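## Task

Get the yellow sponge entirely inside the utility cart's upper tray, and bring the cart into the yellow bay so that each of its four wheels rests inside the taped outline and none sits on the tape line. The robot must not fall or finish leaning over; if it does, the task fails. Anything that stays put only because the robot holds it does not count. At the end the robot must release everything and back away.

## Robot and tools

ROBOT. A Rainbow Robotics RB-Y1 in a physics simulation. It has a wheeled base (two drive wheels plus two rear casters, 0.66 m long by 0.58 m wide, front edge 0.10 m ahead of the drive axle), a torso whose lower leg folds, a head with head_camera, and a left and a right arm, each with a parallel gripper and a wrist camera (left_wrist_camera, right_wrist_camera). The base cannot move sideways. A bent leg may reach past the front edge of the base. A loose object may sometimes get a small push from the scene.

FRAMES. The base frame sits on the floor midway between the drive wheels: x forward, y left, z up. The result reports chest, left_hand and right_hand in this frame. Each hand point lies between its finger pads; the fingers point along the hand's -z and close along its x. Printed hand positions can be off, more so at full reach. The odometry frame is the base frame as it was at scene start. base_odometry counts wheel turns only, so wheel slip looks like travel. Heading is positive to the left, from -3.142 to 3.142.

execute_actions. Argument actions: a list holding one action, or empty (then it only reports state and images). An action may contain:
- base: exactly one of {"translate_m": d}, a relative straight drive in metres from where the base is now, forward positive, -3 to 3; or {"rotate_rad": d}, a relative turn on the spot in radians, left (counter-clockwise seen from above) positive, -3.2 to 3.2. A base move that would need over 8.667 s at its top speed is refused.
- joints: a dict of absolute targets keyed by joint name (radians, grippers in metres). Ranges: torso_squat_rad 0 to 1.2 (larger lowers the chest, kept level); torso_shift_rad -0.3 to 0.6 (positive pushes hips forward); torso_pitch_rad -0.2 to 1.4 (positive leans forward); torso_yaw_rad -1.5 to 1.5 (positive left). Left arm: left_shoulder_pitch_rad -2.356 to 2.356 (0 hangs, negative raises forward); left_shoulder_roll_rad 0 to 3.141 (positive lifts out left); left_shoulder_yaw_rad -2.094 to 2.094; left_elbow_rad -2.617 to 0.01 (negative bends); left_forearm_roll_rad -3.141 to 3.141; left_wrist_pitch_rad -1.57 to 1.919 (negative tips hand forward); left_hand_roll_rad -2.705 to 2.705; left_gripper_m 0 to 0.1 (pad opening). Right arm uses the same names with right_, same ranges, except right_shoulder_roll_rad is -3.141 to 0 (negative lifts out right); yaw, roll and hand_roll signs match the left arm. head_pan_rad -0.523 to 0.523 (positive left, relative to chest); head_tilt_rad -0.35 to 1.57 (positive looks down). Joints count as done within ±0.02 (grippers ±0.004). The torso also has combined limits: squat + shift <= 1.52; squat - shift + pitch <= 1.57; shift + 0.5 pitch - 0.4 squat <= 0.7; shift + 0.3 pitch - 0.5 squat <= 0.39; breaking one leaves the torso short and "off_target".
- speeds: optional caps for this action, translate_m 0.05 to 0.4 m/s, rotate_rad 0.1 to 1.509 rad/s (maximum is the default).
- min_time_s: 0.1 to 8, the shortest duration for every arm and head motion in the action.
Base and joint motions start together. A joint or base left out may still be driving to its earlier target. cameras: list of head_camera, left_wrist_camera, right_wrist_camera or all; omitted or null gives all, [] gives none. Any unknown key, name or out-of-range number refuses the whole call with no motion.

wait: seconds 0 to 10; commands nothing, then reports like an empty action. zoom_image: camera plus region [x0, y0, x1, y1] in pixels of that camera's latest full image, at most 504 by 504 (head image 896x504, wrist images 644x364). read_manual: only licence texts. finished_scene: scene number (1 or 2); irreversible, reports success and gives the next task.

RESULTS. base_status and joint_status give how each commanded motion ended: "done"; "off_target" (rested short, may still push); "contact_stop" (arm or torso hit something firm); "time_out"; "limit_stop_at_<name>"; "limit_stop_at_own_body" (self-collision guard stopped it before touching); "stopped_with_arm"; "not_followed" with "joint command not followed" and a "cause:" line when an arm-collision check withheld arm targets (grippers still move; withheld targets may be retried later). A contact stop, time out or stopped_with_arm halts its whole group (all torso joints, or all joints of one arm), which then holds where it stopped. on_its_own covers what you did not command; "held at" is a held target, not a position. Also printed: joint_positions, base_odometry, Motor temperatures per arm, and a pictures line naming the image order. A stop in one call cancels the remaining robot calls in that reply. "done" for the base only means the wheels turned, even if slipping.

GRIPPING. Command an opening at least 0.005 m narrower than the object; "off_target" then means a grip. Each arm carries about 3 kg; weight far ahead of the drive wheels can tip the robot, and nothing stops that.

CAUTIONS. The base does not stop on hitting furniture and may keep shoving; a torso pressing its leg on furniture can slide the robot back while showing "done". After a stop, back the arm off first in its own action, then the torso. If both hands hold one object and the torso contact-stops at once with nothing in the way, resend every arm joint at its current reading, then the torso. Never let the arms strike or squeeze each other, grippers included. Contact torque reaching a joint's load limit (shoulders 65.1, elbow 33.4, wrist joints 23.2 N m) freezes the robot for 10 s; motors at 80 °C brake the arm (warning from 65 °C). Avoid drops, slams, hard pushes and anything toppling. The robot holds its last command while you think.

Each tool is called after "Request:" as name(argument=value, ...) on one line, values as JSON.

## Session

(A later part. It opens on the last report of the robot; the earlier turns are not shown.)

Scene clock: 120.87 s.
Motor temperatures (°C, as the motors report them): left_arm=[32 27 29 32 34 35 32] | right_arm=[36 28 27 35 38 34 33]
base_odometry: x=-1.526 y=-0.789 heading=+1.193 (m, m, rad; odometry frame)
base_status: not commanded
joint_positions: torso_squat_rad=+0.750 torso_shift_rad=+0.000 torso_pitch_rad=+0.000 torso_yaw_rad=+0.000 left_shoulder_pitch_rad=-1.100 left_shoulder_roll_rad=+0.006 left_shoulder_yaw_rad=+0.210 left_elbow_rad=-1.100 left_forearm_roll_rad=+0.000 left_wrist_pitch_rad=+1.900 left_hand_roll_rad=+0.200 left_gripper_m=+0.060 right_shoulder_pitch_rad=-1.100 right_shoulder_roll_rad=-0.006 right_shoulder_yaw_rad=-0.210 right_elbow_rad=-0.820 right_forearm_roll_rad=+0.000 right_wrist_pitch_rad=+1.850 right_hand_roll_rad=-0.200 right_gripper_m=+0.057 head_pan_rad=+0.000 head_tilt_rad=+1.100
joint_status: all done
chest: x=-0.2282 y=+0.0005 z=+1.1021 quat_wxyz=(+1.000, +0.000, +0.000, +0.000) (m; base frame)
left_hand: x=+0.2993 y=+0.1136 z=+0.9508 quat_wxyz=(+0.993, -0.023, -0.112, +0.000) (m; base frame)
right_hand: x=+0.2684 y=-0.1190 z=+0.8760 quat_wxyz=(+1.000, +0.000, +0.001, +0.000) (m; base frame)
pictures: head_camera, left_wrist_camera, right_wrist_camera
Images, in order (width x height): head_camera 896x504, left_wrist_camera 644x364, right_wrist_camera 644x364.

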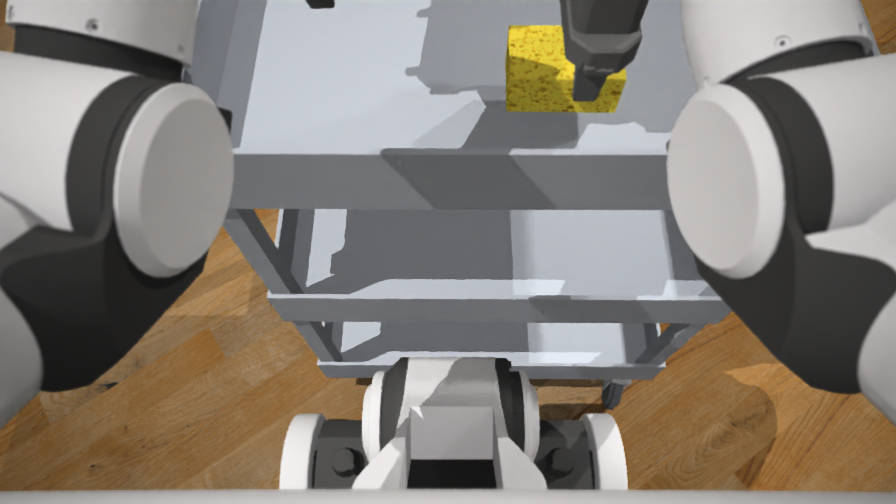

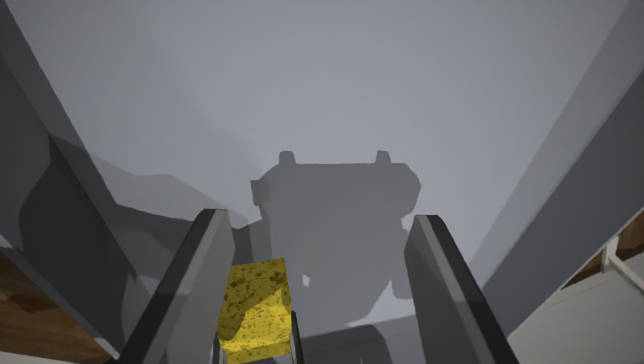

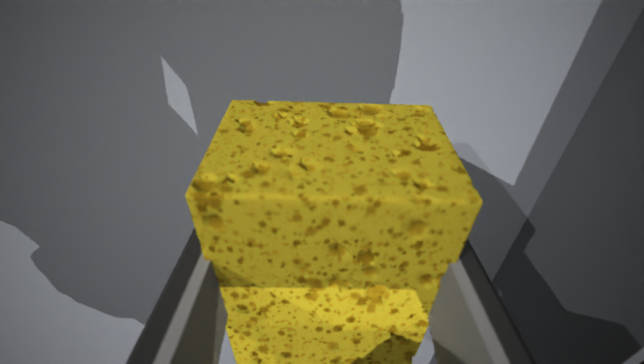

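Request:
execute_actions(actions=[{"joints":{"torso_squat_rad":0.785}}], cameras=["left_wrist_camera"])

Request:
execute_actions(actions=[{"joints":{"right_gripper_m":0.08}}], cameras=["right_wrist_camera"])

Request:
execute_actions(actions=[{"joints":{"torso_squat_rad":0.55,"left_elbow_rad":-0.82,"left_wrist_pitch_rad":1.85}}], cameras=[])

Request:
execute_actions(actions=[{"base":{"translate_m":-0.1},"joints":{"right_gripper_m":0.06}}])

Scene clock: 128.63 s.
Motor temperatures (°C, as the motors report them): left_arm=[32 27 29 32 34 35 32] | right_arm=[36 28 27 35 38 34 33]
base_odometry: x=-1.526 y=-0.789 heading=+1.193 (m, m, rad; odometry frame)
base_status: not commanded
joint_positions: torso_squat_rad=+0.785 torso_shift_rad=+0.000 torso_pitch_rad=+0.000 torso_yaw_rad=+0.000 left_shoulder_pitch_rad=-1.100 left_shoulder_roll_rad=+0.006 left_shoulder_yaw_rad=+0.210 left_elbow_rad=-1.100 left_forearm_roll_rad=+0.000 left_wrist_pitch_rad=+1.900 left_hand_roll_rad=+0.200 left_gripper_m=+0.060 right_shoulder_pitch_rad=-1.100 right_shoulder_roll_rad=-0.006 right_shoulder_yaw_rad=-0.210 right_elbow_rad=-0.820 right_forearm_roll_rad=+0.000 right_wrist_pitch_rad=+1.850 right_hand_roll_rad=-0.200 right_gripper_m=+0.057 head_pan_rad=+0.000 head_tilt_rad=+1.100
joint_status: all done
chest: x=-0.2282 y=+0.0005 z=+1.0851 quat_wxyz=(+1.000, +0.000, +0.000, +0.000) (m; base frame)
left_hand: x=+0.2993 y=+0.1136 z=+0.9338 quat_wxyz=(+0.993, -0.023, -0.112, +0.000) (m; base frame)
right_hand: x=+0.2684 y=-0.1190 z=+0.8591 quat_wxyz=(+1.000, +0.000, +0.001, +0.000) (m; base frame)
pictures: left_wrist_camera
Images, in order (width x height): left_wrist_camera 644x364.

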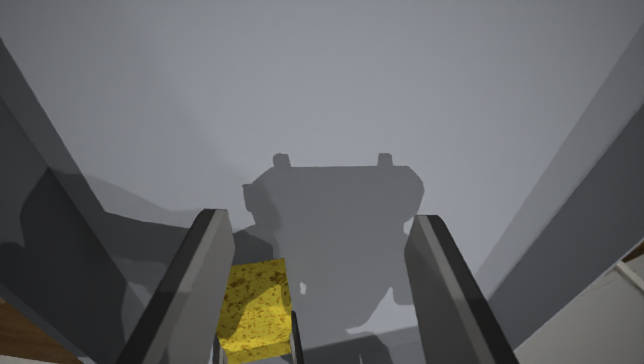

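Scene clock: 129.53 s.
Motor temperatures (°C, as the motors report them): left_arm=[32 27 29 32 34 35 32] | right_arm=[36 28 27 35 38 34 33]
base_odometry: x=-1.526 y=-0.789 heading=+1.193 (m, m, rad; odometry frame)
base_status: not commanded
joint_positions: torso_squat_rad=+0.785 torso_shift_rad=+0.000 torso_pitch_rad=+0.000 torso_yaw_rad=+0.000 left_shoulder_pitch_rad=-1.100 left_shoulder_roll_rad=+0.006 left_shoulder_yaw_rad=+0.210 left_elbow_rad=-1.100 left_forearm_roll_rad=+0.000 left_wrist_pitch_rad=+1.900 left_hand_roll_rad=+0.200 left_gripper_m=+0.060 right_shoulder_pitch_rad=-1.100 right_shoulder_roll_rad=-0.006 right_shoulder_yaw_rad=-0.210 right_elbow_rad=-0.820 right_forearm_roll_rad=+0.000 right_wrist_pitch_rad=+1.850 right_hand_roll_rad=-0.200 right_gripper_m=+0.080 head_pan_rad=+0.000 head_tilt_rad=+1.100
joint_status: all done
chest: x=-0.2282 y=+0.0005 z=+1.0851 quat_wxyz=(+1.000, +0.000, +0.000, +0.000) (m; base frame)
left_hand: x=+0.2993 y=+0.1136 z=+0.9338 quat_wxyz=(+0.993, -0.023, -0.112, +0.000) (m; base frame)
right_hand: x=+0.2684 y=-0.1190 z=+0.8591 quat_wxyz=(+1.000, +0.000, +0.001, +0.000) (m; base frame)
pictures: right_wrist_camera
Images, in order (width x height): right_wrist_camera 644x364.

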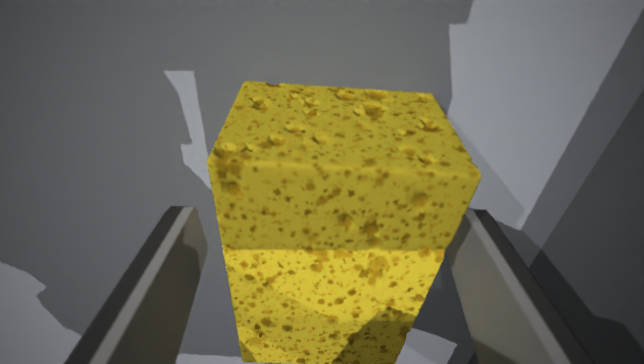

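Scene clock: 131.10 s.
Motor temperatures (°C, as the motors report them): left_arm=[32 27 29 32 34 35 32] | right_arm=[36 28 27 35 38 34 33]
base_odometry: x=-1.526 y=-0.789 heading=+1.193 (m, m, rad; odometry frame)
base_status: not commanded
joint_positions: torso_squat_rad=+0.550 torso_shift_rad=+0.000 torso_pitch_rad=+0.000 torso_yaw_rad=+0.000 left_shoulder_pitch_rad=-1.100 left_shoulder_roll_rad=+0.006 left_shoulder_yaw_rad=+0.210 left_elbow_rad=-0.820 left_forearm_roll_rad=+0.000 left_wrist_pitch_rad=+1.850 left_hand_roll_rad=+0.200 left_gripper_m=+0.060 right_shoulder_pitch_rad=-1.100 right_shoulder_roll_rad=-0.006 right_shoulder_yaw_rad=-0.210 right_elbow_rad=-0.820 right_forearm_roll_rad=+0.000 right_wrist_pitch_rad=+1.850 right_hand_roll_rad=-0.200 right_gripper_m=+0.080 head_pan_rad=+0.000 head_tilt_rad=+1.100
joint_status: all done
chest: x=-0.2282 y=+0.0006 z=+1.1867 quat_wxyz=(+1.000, +0.000, +0.000, +0.000) (m; base frame)
left_hand: x=+0.2684 y=+0.1199 z=+0.9604 quat_wxyz=(+1.000, +0.000, +0.001, +0.000) (m; base frame)
right_hand: x=+0.2684 y=-0.1190 z=+0.9606 quat_wxyz=(+1.000, +0.000, +0.001, +0.000) (m; base frame)
pictures: none
No camera images: the call's "cameras" was empty. Leave "cameras" out to get every camera's image.

Scene clock: 132.67 s.
Motor temperatures (°C, as the motors report them): left_arm=[32 27 29 32 34 35 32] | right_arm=[36 28 27 35 38 34 33]
base_odometry: x=-1.563 y=-0.882 heading=+1.193 (m, m, rad; odometry frame)
base_status: done
joint_positions: torso_squat_rad=+0.550 torso_shift_rad=+0.000 torso_pitch_rad=+0.000 torso_yaw_rad=+0.000 left_shoulder_pitch_rad=-1.100 left_shoulder_roll_rad=+0.006 left_shoulder_yaw_rad=+0.210 left_elbow_rad=-0.820 left_forearm_roll_rad=+0.000 left_wrist_pitch_rad=+1.850 left_hand_roll_rad=+0.200 left_gripper_m=+0.060 right_shoulder_pitch_rad=-1.100 right_shoulder_roll_rad=-0.006 right_shoulder_yaw_rad=-0.210 right_elbow_rad=-0.820 right_forearm_roll_rad=+0.000 right_wrist_pitch_rad=+1.850 right_hand_roll_rad=-0.200 right_gripper_m=+0.060 head_pan_rad=+0.000 head_tilt_rad=+1.100
joint_status: all done
chest: x=-0.2283 y=+0.0006 z=+1.1867 quat_wxyz=(+1.000, +0.000, +0.000, +0.000) (m; base frame)
left_hand: x=+0.2684 y=+0.1199 z=+0.9605 quat_wxyz=(+1.000, +0.000, +0.001, +0.000) (m; base frame)
right_hand: x=+0.2683 y=-0.1190 z=+0.9606 quat_wxyz=(+1.000, +0.000, +0.001, +0.000) (m; base frame)
pictures: head_camera, left_wrist_camera, right_wrist_camera
Images, in order (width x height): head_camera 896x504, left_wrist_camera 644x364, right_wrist_camera 644x364.

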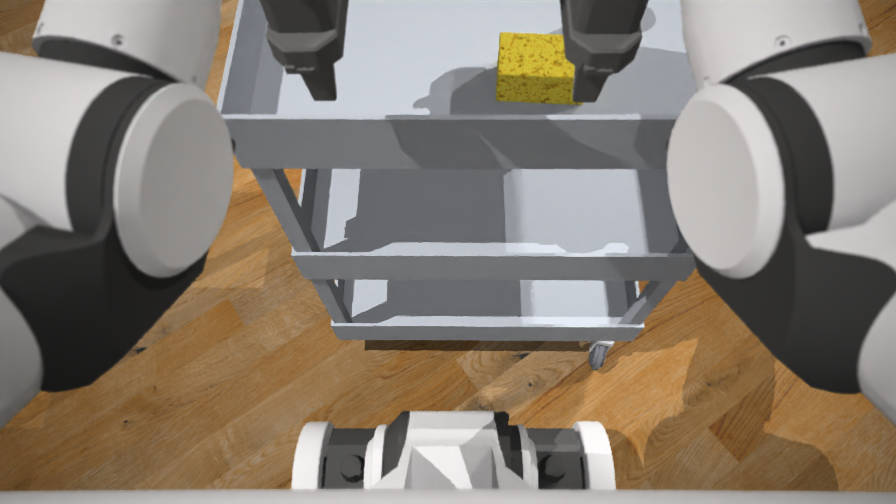

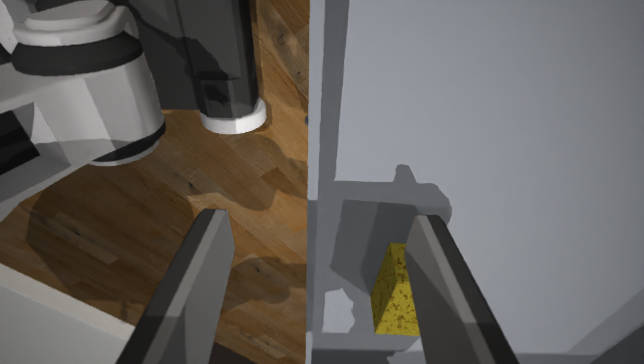

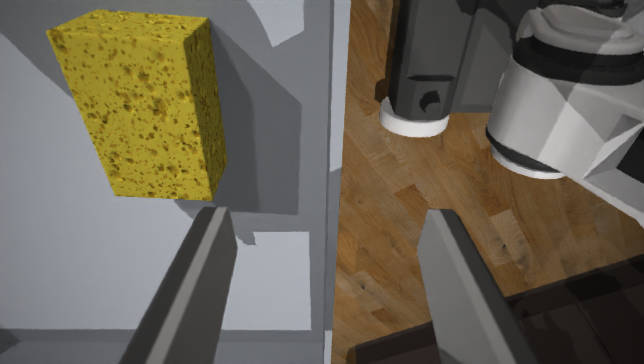

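Request:
execute_actions(actions=[{"joints":{"torso_squat_rad":0.72,"left_gripper_m":0.04,"right_gripper_m":0.04}}], cameras=[])

Request:
execute_actions(actions=[{"joints":{"left_gripper_m":0,"right_gripper_m":0}}], cameras=["left_wrist_camera","right_wrist_camera"])

Request:
execute_actions(actions=[{"base":{"rotate_rad":0.18},"speeds":{"rotate_rad":0.12}}], cameras=["head_camera"])

Request:
execute_actions(actions=[{"base":{"translate_m":1.4},"speeds":{"translate_m":0.3}}])

Scene clock: 144.70 s.
Motor temperatures (°C, as the motors report them): left_arm=[33 27 29 33 34 35 32] | right_arm=[36 28 27 35 38 34 33]
base_odometry: x=-1.563 y=-0.882 heading=+1.193 (m, m, rad; odometry frame)
base_status: not commanded
joint_positions: torso_squat_rad=+0.720 torso_shift_rad=+0.000 torso_pitch_rad=+0.000 torso_yaw_rad=+0.000 left_shoulder_pitch_rad=-1.100 left_shoulder_roll_rad=+0.006 left_shoulder_yaw_rad=+0.210 left_elbow_rad=-0.820 left_forearm_roll_rad=+0.000 left_wrist_pitch_rad=+1.850 left_hand_roll_rad=+0.200 left_gripper_m=+0.040 right_shoulder_pitch_rad=-1.100 right_shoulder_roll_rad=-0.006 right_shoulder_yaw_rad=-0.210 right_elbow_rad=-0.820 right_forearm_roll_rad=+0.000 right_wrist_pitch_rad=+1.850 right_hand_roll_rad=-0.200 right_gripper_m=+0.040 head_pan_rad=+0.000 head_tilt_rad=+1.100
joint_status: all done
chest: x=-0.2282 y=+0.0006 z=+1.1162 quat_wxyz=(+1.000, +0.000, +0.000, +0.000) (m; base frame)
left_hand: x=+0.2684 y=+0.1199 z=+0.8900 quat_wxyz=(+1.000, +0.000, +0.001, +0.000) (m; base frame)
right_hand: x=+0.2684 y=-0.1190 z=+0.8901 quat_wxyz=(+1.000, +0.000, +0.001, +0.000) (m; base frame)
pictures: none
No camera images: the call's "cameras" was empty. Leave "cameras" out to get every camera's image.

Scene clock: 145.60 s.
Motor temperatures (°C, as the motors report them): left_arm=[33 27 29 33 34 35 32] | right_arm=[36 28 27 35 38 34 33]
base_odometry: x=-1.563 y=-0.882 heading=+1.193 (m, m, rad; odometry frame)
base_status: not commanded
joint_positions: torso_squat_rad=+0.720 torso_shift_rad=+0.000 torso_pitch_rad=+0.000 torso_yaw_rad=+0.000 left_shoulder_pitch_rad=-1.101 left_shoulder_roll_rad=+0.006 left_shoulder_yaw_rad=+0.210 left_elbow_rad=-0.820 left_forearm_roll_rad=+0.000 left_wrist_pitch_rad=+1.850 left_hand_roll_rad=+0.200 left_gripper_m=+0.005 right_shoulder_pitch_rad=-1.100 right_shoulder_roll_rad=-0.006 right_shoulder_yaw_rad=-0.210 right_elbow_rad=-0.820 right_forearm_roll_rad=+0.000 right_wrist_pitch_rad=+1.850 right_hand_roll_rad=-0.200 right_gripper_m=+0.005 head_pan_rad=+0.000 head_tilt_rad=+1.100
joint_status: left_gripper_m off_target (ended at +0.005, target +0.000); right_gripper_m off_target (ended at +0.005, target +0.000)
chest: x=-0.2282 y=+0.0006 z=+1.1162 quat_wxyz=(+1.000, +0.000, +0.000, +0.000) (m; base frame)
left_hand: x=+0.2686 y=+0.1198 z=+0.8902 quat_wxyz=(+1.000, +0.000, +0.000, +0.000) (m; base frame)
right_hand: x=+0.2683 y=-0.1191 z=+0.8902 quat_wxyz=(+1.000, -0.001, +0.001, +0.000) (m; base frame)
pictures: left_wrist_camera, right_wrist_camera
Images, in order (width x height): left_wrist_camera 644x364, right_wrist_camera 644x364.

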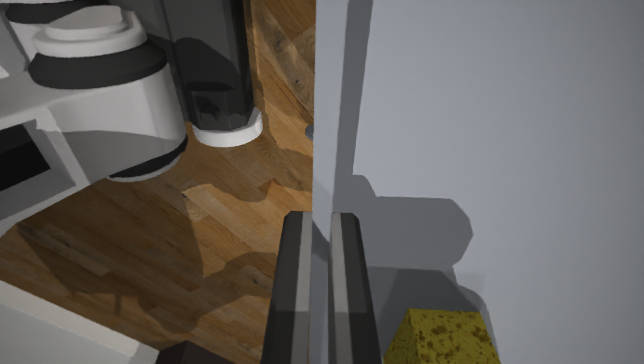

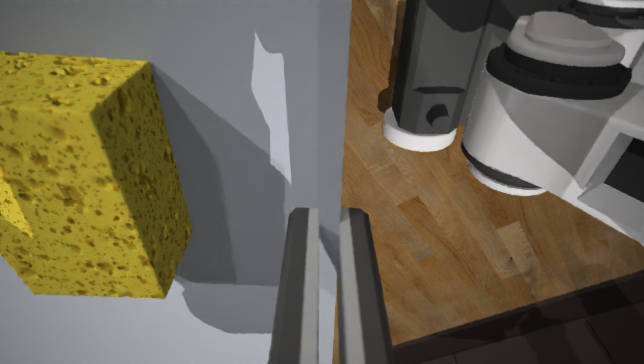

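Scene clock: 147.70 s.
Motor temperatures (°C, as the motors report them): left_arm=[33 27 29 33 34 35 32] | right_arm=[36 28 27 35 38 34 33]
base_odometry: x=-1.563 y=-0.882 heading=+1.372 (m, m, rad; odometry frame)
base_status: done
joint_positions: torso_squat_rad=+0.720 torso_shift_rad=+0.000 torso_pitch_rad=+0.000 torso_yaw_rad=+0.000 left_shoulder_pitch_rad=-1.100 left_shoulder_roll_rad=+0.006 left_shoulder_yaw_rad=+0.210 left_elbow_rad=-0.820 left_forearm_roll_rad=+0.000 left_wrist_pitch_rad=+1.850 left_hand_roll_rad=+0.200 left_gripper_m=+0.005 right_shoulder_pitch_rad=-1.100 right_shoulder_roll_rad=-0.006 right_shoulder_yaw_rad=-0.210 right_elbow_rad=-0.820 right_forearm_roll_rad=+0.000 right_wrist_pitch_rad=+1.850 right_hand_roll_rad=-0.200 right_gripper_m=+0.005 head_pan_rad=+0.000 head_tilt_rad=+1.100
joint_status: not commanded
chest: x=-0.2282 y=+0.0005 z=+1.1162 quat_wxyz=(+1.000, +0.000, +0.000, +0.000) (m; base frame)
left_hand: x=+0.2685 y=+0.1198 z=+0.8902 quat_wxyz=(+1.000, +0.000, +0.001, +0.000) (m; base frame)
right_hand: x=+0.2684 y=-0.1192 z=+0.8902 quat_wxyz=(+1.000, -0.001, +0.001, +0.000) (m; base frame)
pictures: head_camera
Images, in order (width x height): head_camera 896x504.

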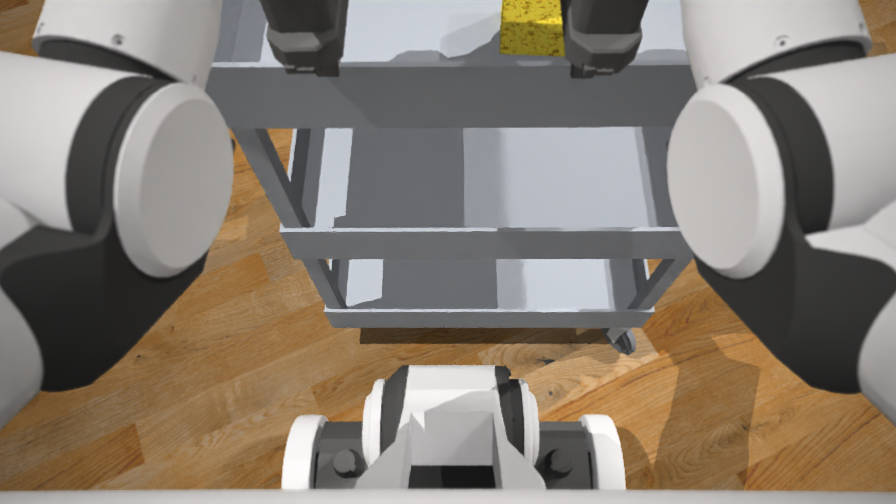

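Scene clock: 153.43 s.
Motor temperatures (°C, as the motors report them): left_arm=[33 27 29 33 34 35 32] | right_arm=[36 28 27 35 38 34 33]
base_odometry: x=-1.287 y=+0.491 heading=+1.372 (m, m, rad; odometry frame)
base_status: done
joint_positions: torso_squat_rad=+0.720 torso_shift_rad=+0.000 torso_pitch_rad=+0.000 torso_yaw_rad=+0.000 left_shoulder_pitch_rad=-1.101 left_shoulder_roll_rad=+0.006 left_shoulder_yaw_rad=+0.210 left_elbow_rad=-0.820 left_forearm_roll_rad=+0.000 left_wrist_pitch_rad=+1.850 left_hand_roll_rad=+0.200 left_gripper_m=+0.005 right_shoulder_pitch_rad=-1.100 right_shoulder_roll_rad=-0.006 right_shoulder_yaw_rad=-0.210 right_elbow_rad=-0.820 right_forearm_roll_rad=+0.000 right_wrist_pitch_rad=+1.850 right_hand_roll_rad=-0.200 right_gripper_m=+0.005 head_pan_rad=+0.000 head_tilt_rad=+1.100
joint_status: not commanded
chest: x=-0.2281 y=+0.0005 z=+1.1162 quat_wxyz=(+1.000, +0.000, +0.000, +0.000) (m; base frame)
left_hand: x=+0.2686 y=+0.1201 z=+0.8903 quat_wxyz=(+1.000, +0.000, +0.001, +0.000) (m; base frame)
right_hand: x=+0.2686 y=-0.1189 z=+0.8902 quat_wxyz=(+1.000, +0.000, +0.001, +0.000) (m; base frame)
pictures: head_camera, left_wrist_camera, right_wrist_camera
Images, in order (width x height): head_camera 896x504, left_wrist_camera 644x364, right_wrist_camera 644x364.

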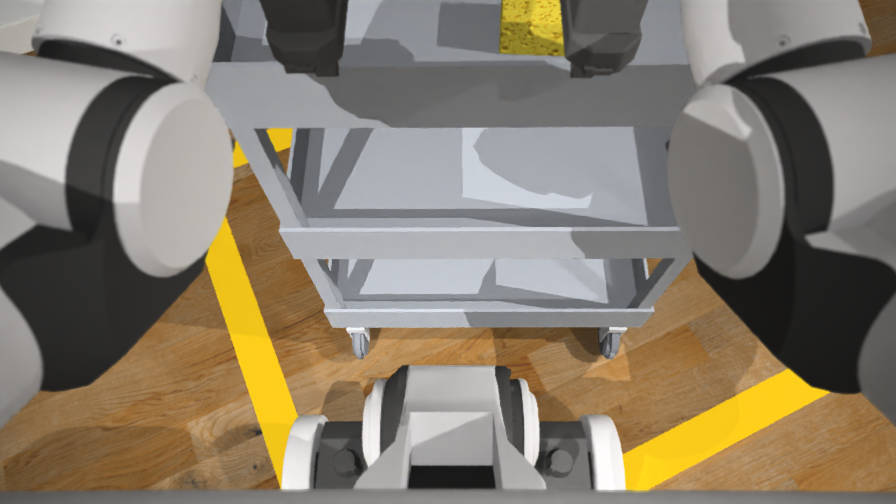

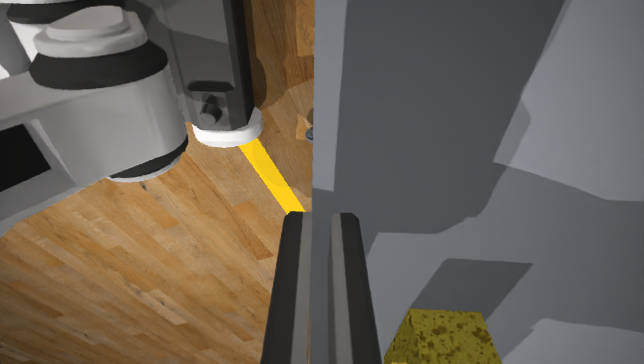

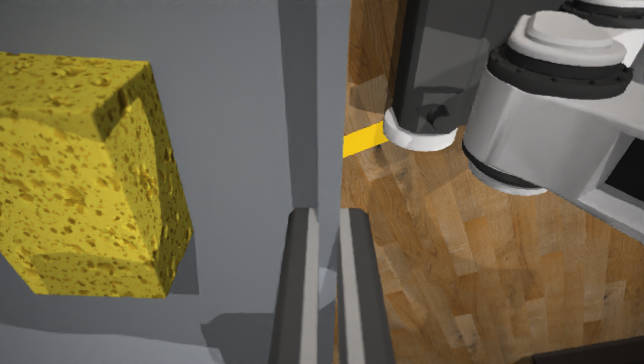

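Request:
execute_actions(actions=[{"joints":{"left_gripper_m":0.04,"right_gripper_m":0.04}}], cameras=[])

Request:
execute_actions(actions=[{"joints":{"torso_squat_rad":0.5}}], cameras=[])

Request:
execute_actions(actions=[{"base":{"translate_m":-0.9},"joints":{"head_tilt_rad":0.65,"left_shoulder_roll_rad":0.7,"right_shoulder_roll_rad":-0.7},"min_time_s":3}], cameras=["head_camera"])

Scene clock: 163.23 s.
Motor temperatures (°C, as the motors report them): left_arm=[33 27 29 33 34 35 32] | right_arm=[36 28 27 35 38 34 33]
base_odometry: x=-1.287 y=+0.491 heading=+1.372 (m, m, rad; odometry frame)
base_status: not commanded
joint_positions: torso_squat_rad=+0.720 torso_shift_rad=+0.000 torso_pitch_rad=+0.000 torso_yaw_rad=+0.000 left_shoulder_pitch_rad=-1.101 left_shoulder_roll_rad=+0.006 left_shoulder_yaw_rad=+0.210 left_elbow_rad=-0.820 left_forearm_roll_rad=+0.000 left_wrist_pitch_rad=+1.850 left_hand_roll_rad=+0.200 left_gripper_m=+0.040 right_shoulder_pitch_rad=-1.100 right_shoulder_roll_rad=-0.006 right_shoulder_yaw_rad=-0.210 right_elbow_rad=-0.820 right_forearm_roll_rad=+0.000 right_wrist_pitch_rad=+1.850 right_hand_roll_rad=-0.200 right_gripper_m=+0.040 head_pan_rad=+0.000 head_tilt_rad=+1.100
joint_status: all done
chest: x=-0.2281 y=+0.0005 z=+1.1162 quat_wxyz=(+1.000, +0.000, +0.000, +0.000) (m; base frame)
left_hand: x=+0.2687 y=+0.1200 z=+0.8903 quat_wxyz=(+1.000, +0.000, +0.000, +0.000) (m; base frame)
right_hand: x=+0.2685 y=-0.1189 z=+0.8902 quat_wxyz=(+1.000, +0.000, +0.001, +0.000) (m; base frame)
pictures: none
No camera images: the call's "cameras" was empty. Leave "cameras" out to get every camera's image.

Scene clock: 164.73 s.
Motor temperatures (°C, as the motors report them): left_arm=[33 27 29 33 34 35 32] | right_arm=[36 28 27 35 38 34 33]
base_odometry: x=-1.287 y=+0.491 heading=+1.372 (m, m, rad; odometry frame)
base_status: not commanded
joint_positions: torso_squat_rad=+0.500 torso_shift_rad=+0.000 torso_pitch_rad=+0.000 torso_yaw_rad=+0.000 left_shoulder_pitch_rad=-1.100 left_shoulder_roll_rad=+0.006 left_shoulder_yaw_rad=+0.210 left_elbow_rad=-0.820 left_forearm_roll_rad=+0.000 left_wrist_pitch_rad=+1.850 left_hand_roll_rad=+0.200 left_gripper_m=+0.040 right_shoulder_pitch_rad=-1.100 right_shoulder_roll_rad=-0.006 right_shoulder_yaw_rad=-0.210 right_elbow_rad=-0.820 right_forearm_roll_rad=+0.000 right_wrist_pitch_rad=+1.850 right_hand_roll_rad=-0.200 right_gripper_m=+0.040 head_pan_rad=+0.000 head_tilt_rad=+1.100
joint_status: all done
chest: x=-0.2282 y=+0.0006 z=+1.2042 quat_wxyz=(+1.000, +0.000, +0.000, +0.000) (m; base frame)
left_hand: x=+0.2685 y=+0.1200 z=+0.9782 quat_wxyz=(+1.000, +0.000, +0.001, +0.000) (m; base frame)
right_hand: x=+0.2684 y=-0.1189 z=+0.9782 quat_wxyz=(+1.000, +0.000, +0.001, +0.000) (m; base frame)
pictures: none
No camera images: the call's "cameras" was empty. Leave "cameras" out to get every camera's image.

Scene clock: 168.57 s.
Motor temperatures (°C, as the motors report them): left_arm=[34 27 29 33 34 35 32] | right_arm=[36 29 27 35 38 34 33]
base_odometry: x=-1.464 y=-0.391 heading=+1.373 (m, m, rad; odometry frame)
base_status: done
joint_positions: torso_squat_rad=+0.500 torso_shift_rad=+0.000 torso_pitch_rad=+0.000 torso_yaw_rad=+0.000 left_shoulder_pitch_rad=-1.100 left_shoulder_roll_rad=+0.700 left_shoulder_yaw_rad=+0.210 left_elbow_rad=-0.820 left_forearm_roll_rad=+0.000 left_wrist_pitch_rad=+1.850 left_hand_roll_rad=+0.200 left_gripper_m=+0.040 right_shoulder_pitch_rad=-1.100 right_shoulder_roll_rad=-0.700 right_shoulder_yaw_rad=-0.210 right_elbow_rad=-0.820 right_forearm_roll_rad=+0.000 right_wrist_pitch_rad=+1.850 right_hand_roll_rad=-0.200 right_gripper_m=+0.040 head_pan_rad=+0.000 head_tilt_rad=+0.650
joint_status: all done
chest: x=-0.2283 y=+0.0006 z=+1.2042 quat_wxyz=(+1.000, +0.000, +0.000, +0.000) (m; base frame)
left_hand: x=+0.2671 y=+0.4981 z=+1.1163 quat_wxyz=(+0.940, +0.154, -0.103, +0.285) (m; base frame)
right_hand: x=+0.2671 y=-0.4970 z=+1.1169 quat_wxyz=(+0.940, -0.154, -0.103, -0.285) (m; base frame)
pictures: head_camera
Images, in order (width x height): head_camera 896x504.

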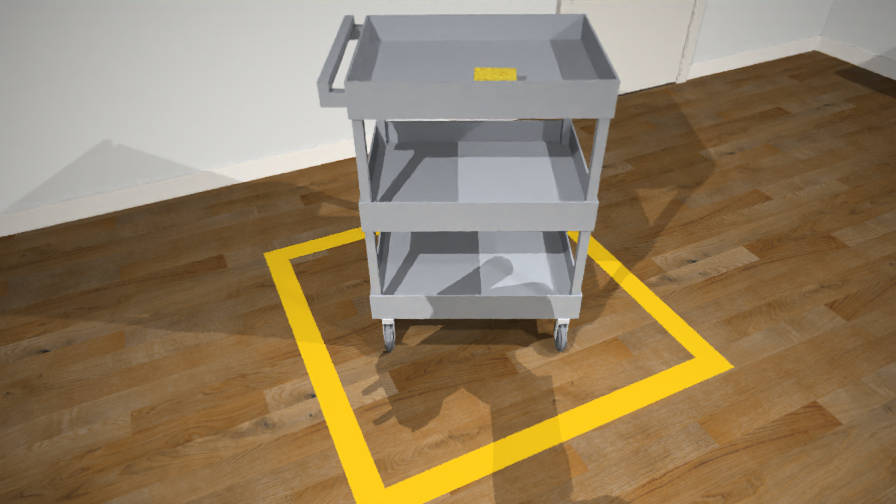

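Request:
finished_scene(scene=2)

The scene is finished: the task was done.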